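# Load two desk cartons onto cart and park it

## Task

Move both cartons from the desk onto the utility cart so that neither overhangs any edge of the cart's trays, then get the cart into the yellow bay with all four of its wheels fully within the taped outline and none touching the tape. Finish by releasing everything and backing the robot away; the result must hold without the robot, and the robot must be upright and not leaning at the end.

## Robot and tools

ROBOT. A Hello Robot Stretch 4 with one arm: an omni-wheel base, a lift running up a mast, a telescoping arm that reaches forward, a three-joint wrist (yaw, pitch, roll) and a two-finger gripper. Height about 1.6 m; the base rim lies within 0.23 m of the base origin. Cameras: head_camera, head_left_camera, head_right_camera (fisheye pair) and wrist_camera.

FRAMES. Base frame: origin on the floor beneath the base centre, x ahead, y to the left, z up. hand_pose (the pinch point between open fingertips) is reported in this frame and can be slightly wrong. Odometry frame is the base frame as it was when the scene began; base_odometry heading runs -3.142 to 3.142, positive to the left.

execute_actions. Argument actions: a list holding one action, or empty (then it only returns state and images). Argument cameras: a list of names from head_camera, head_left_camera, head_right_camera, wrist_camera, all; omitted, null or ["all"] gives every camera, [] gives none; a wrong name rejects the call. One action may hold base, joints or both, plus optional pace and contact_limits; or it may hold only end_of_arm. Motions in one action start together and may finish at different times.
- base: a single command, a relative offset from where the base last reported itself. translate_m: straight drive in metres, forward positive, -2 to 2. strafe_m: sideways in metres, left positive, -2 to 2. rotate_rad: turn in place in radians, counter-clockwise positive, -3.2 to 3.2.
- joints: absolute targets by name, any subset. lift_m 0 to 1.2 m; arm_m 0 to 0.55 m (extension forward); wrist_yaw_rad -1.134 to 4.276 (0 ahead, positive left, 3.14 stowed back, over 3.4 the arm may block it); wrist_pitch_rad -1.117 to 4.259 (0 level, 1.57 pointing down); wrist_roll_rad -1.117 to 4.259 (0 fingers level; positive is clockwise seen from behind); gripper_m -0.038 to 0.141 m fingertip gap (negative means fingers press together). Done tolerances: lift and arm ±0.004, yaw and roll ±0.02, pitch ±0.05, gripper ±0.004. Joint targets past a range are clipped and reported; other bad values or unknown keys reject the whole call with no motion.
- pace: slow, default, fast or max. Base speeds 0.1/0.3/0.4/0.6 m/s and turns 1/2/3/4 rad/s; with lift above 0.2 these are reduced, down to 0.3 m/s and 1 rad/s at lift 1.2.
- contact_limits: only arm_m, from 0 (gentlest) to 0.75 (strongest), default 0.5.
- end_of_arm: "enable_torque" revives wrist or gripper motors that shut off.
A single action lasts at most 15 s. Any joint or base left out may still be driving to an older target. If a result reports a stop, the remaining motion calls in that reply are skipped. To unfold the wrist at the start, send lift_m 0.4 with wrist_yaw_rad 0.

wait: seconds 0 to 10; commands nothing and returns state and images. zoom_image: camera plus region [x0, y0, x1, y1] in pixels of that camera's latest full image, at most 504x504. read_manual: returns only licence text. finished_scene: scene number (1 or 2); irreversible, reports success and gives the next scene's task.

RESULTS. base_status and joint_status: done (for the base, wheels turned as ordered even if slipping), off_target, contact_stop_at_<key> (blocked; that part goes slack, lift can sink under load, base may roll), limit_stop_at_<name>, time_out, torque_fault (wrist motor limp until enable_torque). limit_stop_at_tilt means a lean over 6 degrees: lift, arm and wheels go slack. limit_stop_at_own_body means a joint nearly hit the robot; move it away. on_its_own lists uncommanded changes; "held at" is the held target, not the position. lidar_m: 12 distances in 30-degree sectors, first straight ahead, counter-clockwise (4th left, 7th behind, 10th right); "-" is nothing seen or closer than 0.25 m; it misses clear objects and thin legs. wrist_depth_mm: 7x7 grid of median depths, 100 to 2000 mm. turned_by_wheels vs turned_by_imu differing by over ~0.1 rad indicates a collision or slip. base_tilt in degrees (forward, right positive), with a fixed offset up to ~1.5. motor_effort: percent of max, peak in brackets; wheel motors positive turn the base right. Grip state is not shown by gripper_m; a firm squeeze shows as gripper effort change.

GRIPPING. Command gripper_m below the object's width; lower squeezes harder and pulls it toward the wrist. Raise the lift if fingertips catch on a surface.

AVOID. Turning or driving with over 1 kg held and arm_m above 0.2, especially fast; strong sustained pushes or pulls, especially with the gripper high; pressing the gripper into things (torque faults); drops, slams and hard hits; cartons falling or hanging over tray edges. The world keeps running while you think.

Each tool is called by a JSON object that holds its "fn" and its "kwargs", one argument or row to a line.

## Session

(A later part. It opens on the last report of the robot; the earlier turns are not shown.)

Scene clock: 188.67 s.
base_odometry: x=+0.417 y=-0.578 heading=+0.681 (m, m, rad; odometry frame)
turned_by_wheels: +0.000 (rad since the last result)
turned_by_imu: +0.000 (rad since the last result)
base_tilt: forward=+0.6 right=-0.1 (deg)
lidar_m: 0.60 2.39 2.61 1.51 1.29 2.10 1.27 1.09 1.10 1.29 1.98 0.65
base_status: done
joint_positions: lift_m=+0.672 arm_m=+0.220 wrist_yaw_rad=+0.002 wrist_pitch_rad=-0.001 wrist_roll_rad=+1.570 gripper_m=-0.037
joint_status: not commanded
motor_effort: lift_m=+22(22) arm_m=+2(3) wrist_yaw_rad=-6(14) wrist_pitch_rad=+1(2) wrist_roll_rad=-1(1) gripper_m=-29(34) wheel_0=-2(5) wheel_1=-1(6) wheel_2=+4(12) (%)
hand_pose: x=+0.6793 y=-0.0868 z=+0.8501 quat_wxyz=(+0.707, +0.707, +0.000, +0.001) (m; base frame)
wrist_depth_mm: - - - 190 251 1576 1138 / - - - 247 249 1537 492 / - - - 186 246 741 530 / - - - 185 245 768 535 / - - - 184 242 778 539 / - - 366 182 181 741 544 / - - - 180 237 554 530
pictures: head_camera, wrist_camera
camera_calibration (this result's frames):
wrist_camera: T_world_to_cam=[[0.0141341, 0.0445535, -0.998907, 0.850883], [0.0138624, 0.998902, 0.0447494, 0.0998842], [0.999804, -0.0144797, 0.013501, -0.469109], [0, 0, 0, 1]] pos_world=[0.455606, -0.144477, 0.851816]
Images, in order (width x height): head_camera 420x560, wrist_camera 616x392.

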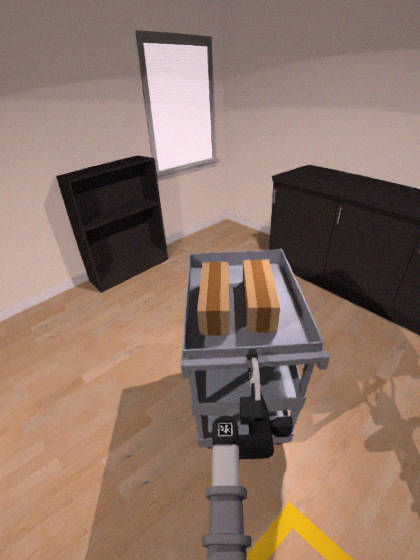

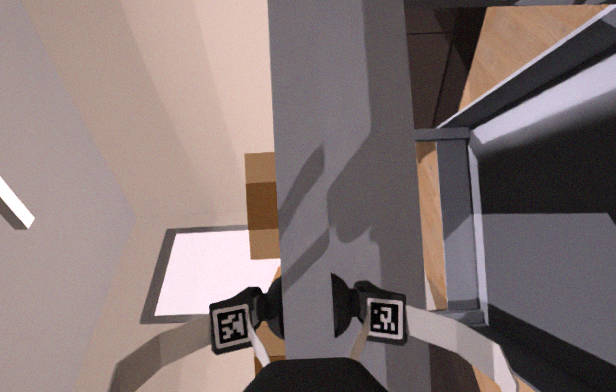

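{"fn": "execute_actions", "kwargs": {
  "actions": [
    {"base":{"strafe_m":-0.22},"joints":{"arm_m":0.1},"pace":"slow"}
  ],
  "cameras": ["head_camera"]
}}

{"fn": "execute_actions", "kwargs": {
  "actions": [
    {"base":{"translate_m":-0.7},"joints":{"arm_m":0.0},"pace":"slow"}
  ],
  "cameras": ["head_camera","head_right_camera"]
}}

Scene clock: 198.97 s.
base_odometry: x=+0.556 y=-0.749 heading=+0.682 (m, m, rad; odometry frame)
turned_by_wheels: +0.001 (rad since the last result)
turned_by_imu: -0.002 (rad since the last result)
base_tilt: forward=+0.5 right=-0.1 (deg)
lidar_m: 0.39 0.44 2.77 1.69 1.47 1.93 1.10 0.92 0.91 1.13 1.84 0.53
base_status: done
joint_positions: lift_m=+0.672 arm_m=+0.100 wrist_yaw_rad=+0.004 wrist_pitch_rad=-0.002 wrist_roll_rad=+1.570 gripper_m=-0.037
joint_status: all done
motor_effort: lift_m=+22(22) arm_m=-3(10) wrist_yaw_rad=-10(39) wrist_pitch_rad=+4(5) wrist_roll_rad=+0(0) gripper_m=-24(34) wheel_0=+6(12) wheel_1=+0(5) wheel_2=+1(5) (%)
hand_pose: x=+0.5602 y=-0.0863 z=+0.8505 quat_wxyz=(+0.707, +0.707, +0.001, +0.002) (m; base frame)
wrist_depth_mm: - - - 253 1430 1499 1060 / - - - 281 300 1464 1078 / - - - 206 272 1661 480 / - - - 192 254 759 535 / - - - 180 236 798 539 / - - - 167 181 768 544 / - - - 158 207 661 554
pictures: head_camera
Images, in order (width x height): head_camera 420x560.

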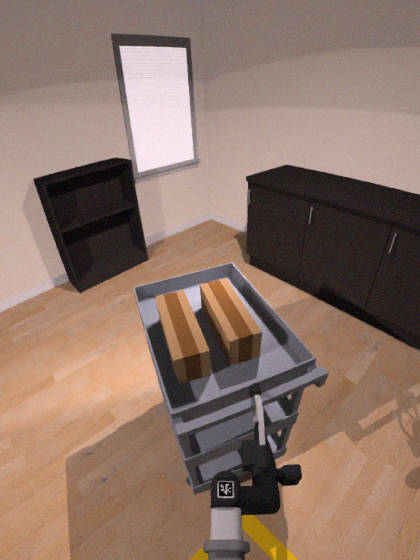

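Scene clock: 207.27 s.
base_odometry: x=+0.012 y=-1.189 heading=+0.681 (m, m, rad; odometry frame)
turned_by_wheels: -0.001 (rad since the last result)
turned_by_imu: -0.005 (rad since the last result)
base_tilt: forward=+0.6 right=-0.1 (deg)
lidar_m: 0.34 0.35 1.94 1.21 1.49 0.91 0.54 0.45 0.43 0.55 0.97 0.45
base_status: done
joint_positions: lift_m=+0.672 arm_m=+0.002 wrist_yaw_rad=-0.007 wrist_pitch_rad=-0.001 wrist_roll_rad=+1.570 gripper_m=-0.037
joint_status: all done
on_its_own: wrist_yaw_rad is at rest, and its effort (+19) is outside its rest range (-13 to +13)
motor_effort: lift_m=+22(21) arm_m=-8(13) wrist_yaw_rad=+19(25) wrist_pitch_rad=+3(4) wrist_roll_rad=+1(1) gripper_m=-22(26) wheel_0=-6(10) wheel_1=-4(4) wheel_2=+0(14) (%)
hand_pose: x=+0.4605 y=-0.0893 z=+0.8504 quat_wxyz=(+0.707, +0.707, -0.003, -0.002) (m; base frame)
wrist_depth_mm: - - - 254 267 277 291 / - - - 193 256 1708 484 / - - - 186 248 750 525 / - - - 180 239 778 535 / - - - 174 231 798 544 / - - - 169 181 788 544 / - - - 146 217 676 549
pictures: head_camera, head_right_camera
Images, in order (width x height): head_camera 420x560, head_right_camera 420x672.

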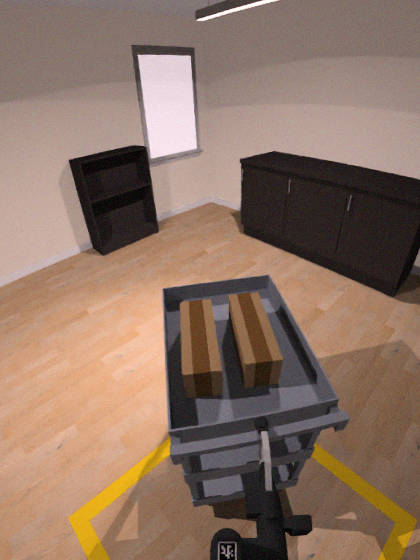

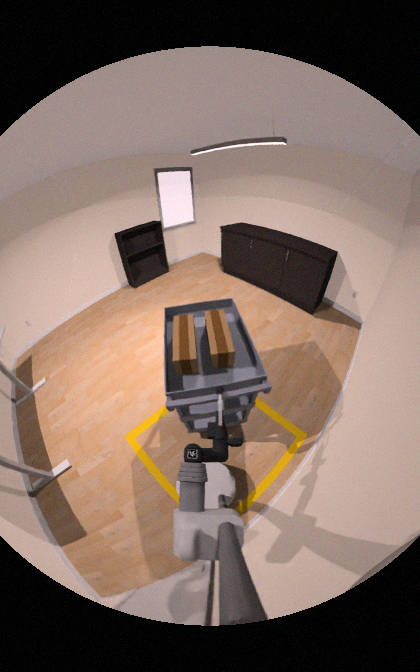

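{"fn": "execute_actions", "kwargs": {
  "actions": [
    {"base":{"rotate_rad":-0.65},"joints":{"wrist_yaw_rad":0.6},"pace":"slow"}
  ],
  "cameras": ["head_left_camera"]
}}

{"fn": "execute_actions", "kwargs": {
  "actions": [
    {"base":{"translate_m":-0.5},"pace":"slow"}
  ],
  "cameras": ["head_camera","head_right_camera","head_left_camera"]
}}

Scene clock: 215.67 s.
base_odometry: x=+0.012 y=-1.190 heading=+0.032 (m, m, rad; odometry frame)
turned_by_wheels: -0.649 (rad since the last result)
turned_by_imu: -0.649 (rad since the last result)
base_tilt: forward=+0.4 right=-0.1 (deg)
lidar_m: 0.44 0.27 0.44 3.27 1.23 1.32 1.14 0.56 0.43 0.44 0.50 0.76
base_status: done
joint_positions: lift_m=+0.672 arm_m=+0.001 wrist_yaw_rad=+0.601 wrist_pitch_rad=+0.000 wrist_roll_rad=+1.570 gripper_m=-0.037
joint_status: all done
motor_effort: lift_m=+21(21) arm_m=-3(8) wrist_yaw_rad=-4(69) wrist_pitch_rad=-2(4) wrist_roll_rad=+0(1) gripper_m=-17(28) wheel_0=+2(18) wheel_1=+5(8) wheel_2=+0(14) (%)
hand_pose: x=+0.4592 y=+0.0912 z=+0.8500 quat_wxyz=(+0.676, +0.675, +0.209, +0.210) (m; base frame)
wrist_depth_mm: - - - 247 1921 1499 1060 / - - - 283 304 319 324 / - - - 208 277 1708 480 / - - - 194 256 750 535 / - - - 182 238 788 539 / - - - 169 180 778 544 / - - - 159 209 661 549
pictures: head_left_camera
Images, in order (width x height): head_left_camera 420x672.

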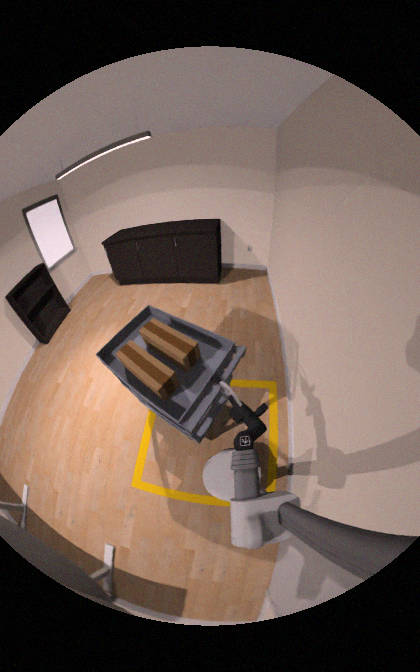

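Scene clock: 221.97 s.
base_odometry: x=-0.488 y=-1.205 heading=+0.031 (m, m, rad; odometry frame)
turned_by_wheels: -0.001 (rad since the last result)
turned_by_imu: -0.004 (rad since the last result)
base_tilt: forward=+0.6 right=-0.1 (deg)
lidar_m: 0.45 0.35 3.39 1.16 0.90 1.26 1.02 0.47 0.36 0.33 0.40 0.49
base_status: done
joint_positions: lift_m=+0.672 arm_m=+0.001 wrist_yaw_rad=+0.595 wrist_pitch_rad=+0.000 wrist_roll_rad=+1.570 gripper_m=-0.037
joint_status: not commanded
on_its_own: wrist_yaw_rad is at rest, and its effort (+15) is outside its rest range (-13 to +13)
motor_effort: lift_m=+21(22) arm_m=-3(3) wrist_yaw_rad=+15(29) wrist_pitch_rad=-1(1) wrist_roll_rad=+0(0) gripper_m=-24(28) wheel_0=-6(7) wheel_1=-3(8) wheel_2=+1(11) (%)
hand_pose: x=+0.4598 y=+0.0893 z=+0.8499 quat_wxyz=(+0.676, +0.676, +0.207, +0.207) (m; base frame)
wrist_depth_mm: - - - 142 198 1618 488 / - - - 146 204 732 517 / - - - 151 210 759 530 / - - - 155 216 768 535 / - - - 160 222 759 539 / - - - 165 180 1661 544 / - - - 167 236 1464 492
pictures: head_camera, head_left_camera, head_right_camera
Images, in order (width x height): head_camera 420x560, head_left_camera 420x672, head_right_camera 420x672.

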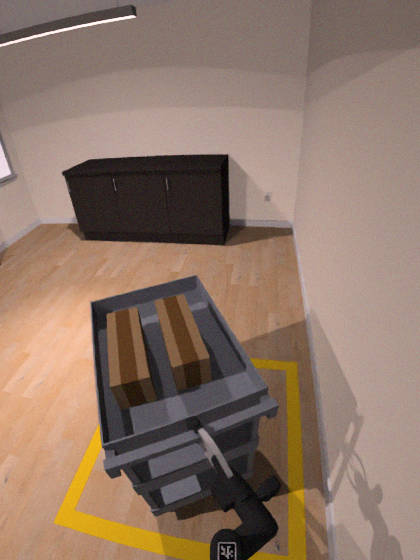

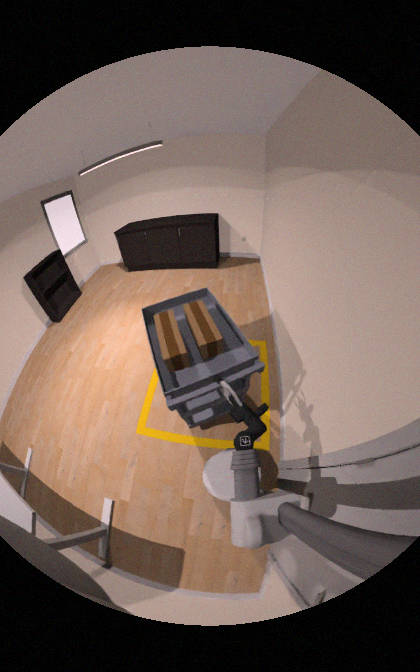

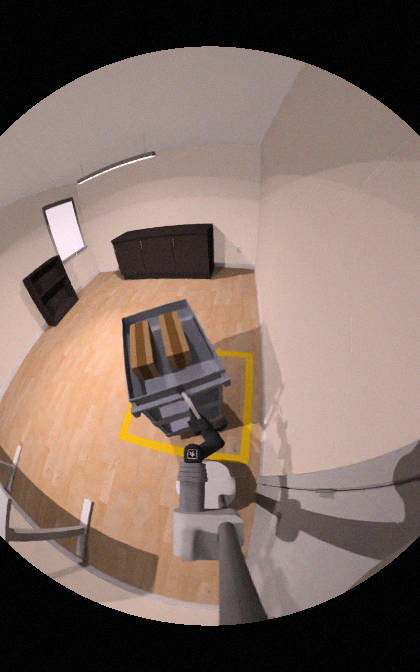

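{"fn": "execute_actions", "kwargs": {
  "actions": [
    {"joints":{"gripper_m":0.06}}
  ],
  "cameras": []
}}

{"fn": "execute_actions", "kwargs": {
  "actions": [
    {"base":{"translate_m":-0.2}}
  ],
  "cameras": []
}}

{"fn": "execute_actions", "kwargs": {
  "actions": [
    {"base":{"strafe_m":0.55},"joints":{"wrist_yaw_rad":0.0,"lift_m":0.2,"wrist_roll_rad":0}}
  ]
}}

Scene clock: 226.83 s.
base_odometry: x=-0.488 y=-1.205 heading=+0.031 (m, m, rad; odometry frame)
turned_by_wheels: +0.000 (rad since the last result)
turned_by_imu: -0.002 (rad since the last result)
base_tilt: forward=+0.5 right=-0.1 (deg)
lidar_m: 0.45 0.38 3.38 1.18 0.95 1.27 1.03 0.45 0.33 0.34 0.42 0.50
base_status: not commanded
joint_positions: lift_m=+0.672 arm_m=+0.001 wrist_yaw_rad=+0.593 wrist_pitch_rad=+0.000 wrist_roll_rad=+1.570 gripper_m=+0.060
joint_status: all done
on_its_own: wrist_yaw_rad is at rest, and its effort (+21) is outside its rest range (-13 to +13)
motor_effort: lift_m=+22(21) arm_m=-3(3) wrist_yaw_rad=+21(21) wrist_pitch_rad=+0(0) wrist_roll_rad=-2(0) gripper_m=+3(24) wheel_0=-6(6) wheel_1=-3(3) wheel_2=-2(2) (%)
hand_pose: x=+0.4600 y=+0.0886 z=+0.8500 quat_wxyz=(+0.676, +0.676, +0.206, +0.207) (m; base frame)
wrist_depth_mm: - - - 151 206 1661 473 / - - - 155 211 732 517 / - - - 159 218 759 525 / - - - 164 224 778 535 / - - - 169 230 778 539 / - - - 172 235 1661 539 / - - - 147 243 1576 496
pictures: none
No camera images: the call's "cameras" was empty. Leave "cameras" out to get every camera's image.

Scene clock: 228.90 s.
base_odometry: x=-0.688 y=-1.211 heading=+0.031 (m, m, rad; odometry frame)
turned_by_wheels: +0.000 (rad since the last result)
turned_by_imu: +0.000 (rad since the last result)
base_tilt: forward=+0.5 right=-0.2 (deg)
lidar_m: 0.58 0.57 3.42 0.89 0.92 1.06 0.94 0.41 0.31 0.32 0.35 0.59
base_status: done
joint_positions: lift_m=+0.672 arm_m=+0.001 wrist_yaw_rad=+0.600 wrist_pitch_rad=+0.002 wrist_roll_rad=+1.570 gripper_m=+0.060
joint_status: not commanded
motor_effort: lift_m=+21(22) arm_m=-3(3) wrist_yaw_rad=+0(23) wrist_pitch_rad=-8(9) wrist_roll_rad=-1(0) gripper_m=-2(6) wheel_0=-1(8) wheel_1=+0(6) wheel_2=+1(9) (%)
hand_pose: x=+0.4593 y=+0.0907 z=+0.8493 quat_wxyz=(+0.676, +0.675, +0.210, +0.208) (m; base frame)
wrist_depth_mm: - - - 373 - 723 521 / - - - 387 - 732 517 / - - - 399 991 750 521 / - - - 410 1008 759 530 / - - - 424 - 741 535 / - - 211 430 195 1464 445 / - - - 143 - 1576 1229
pictures: none
No camera images: the call's "cameras" was empty. Leave "cameras" out to get every camera's image.

Scene clock: 232.07 s.
base_odometry: x=-0.705 y=-0.661 heading=+0.031 (m, m, rad; odometry frame)
turned_by_wheels: +0.000 (rad since the last result)
turned_by_imu: +0.002 (rad since the last result)
base_tilt: forward=+0.5 right=-0.1 (deg)
lidar_m: 0.74 3.19 2.88 0.45 0.31 0.50 0.95 1.06 0.88 0.85 0.95 0.56
base_status: done
joint_positions: lift_m=+0.200 arm_m=+0.001 wrist_yaw_rad=+0.000 wrist_pitch_rad=+0.002 wrist_roll_rad=+0.000 gripper_m=+0.060
joint_status: all done
motor_effort: lift_m=+13(20) arm_m=-3(3) wrist_yaw_rad=+0(5) wrist_pitch_rad=-9(7) wrist_roll_rad=-2(6) gripper_m=-3(1) wheel_0=+0(11) wheel_1=+0(10) wheel_2=+2(3) (%)
hand_pose: x=+0.4603 y=-0.0874 z=+0.3780 quat_wxyz=(+1.000, +0.000, +0.001, +0.000) (m; base frame)
wrist_depth_mm: - - - 768 723 691 1430 / - - - - 1025 366 1336 / - - - - 459 362 394 / - - - - - 384 1464 / - - - - - 1756 1576 / 1618 1618 211 931 195 715 715 / 1060 1025 917 142 539 355 597
pictures: head_camera, head_left_camera, head_right_camera, wrist_camera
camera_calibration (this result's frames):
wrist_camera: T_world_to_cam=[[0.0133017, -0.998857, -0.0459184, -0.0686682], [0.013758, 0.046101, -0.998842, 0.435878], [0.999817, 0.0126546, 0.0143555, -0.241827], [0, 0, 0, 1]] pos_world=[0.2367, -0.0856238, 0.435691]
Images, in order (width x height): head_camera 420x560, head_left_camera 420x672, head_right_camera 420x672, wrist_camera 616x392.

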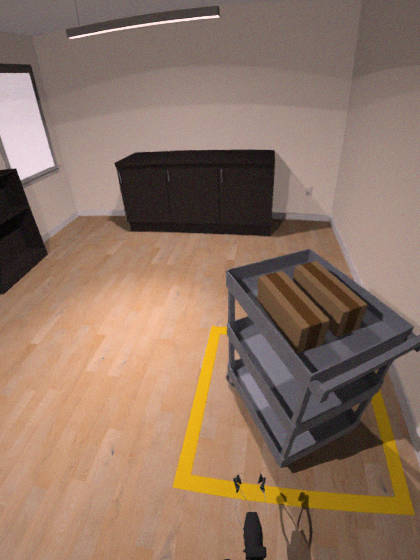

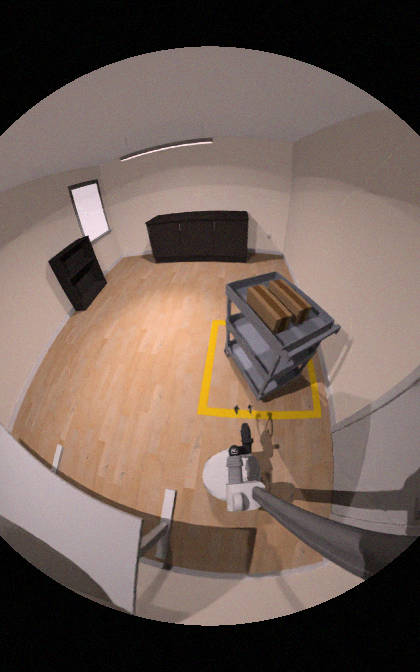

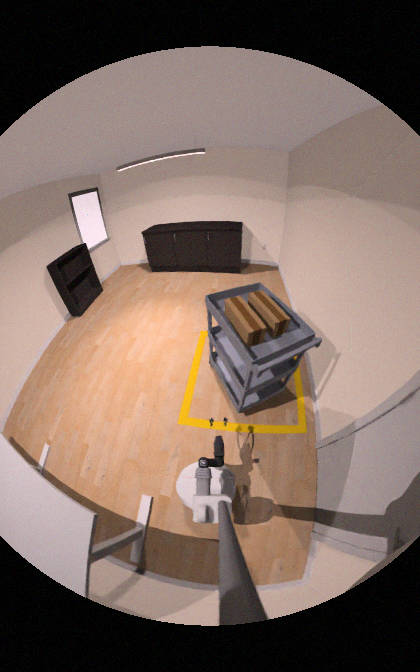

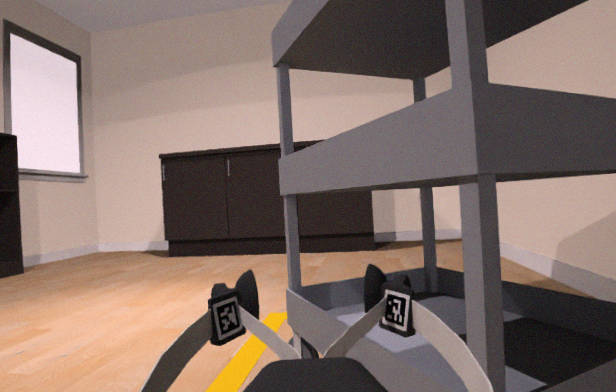

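{"fn": "finished_scene", "kwargs": {
  "scene": 1
}}

The scene is finished: the task was done.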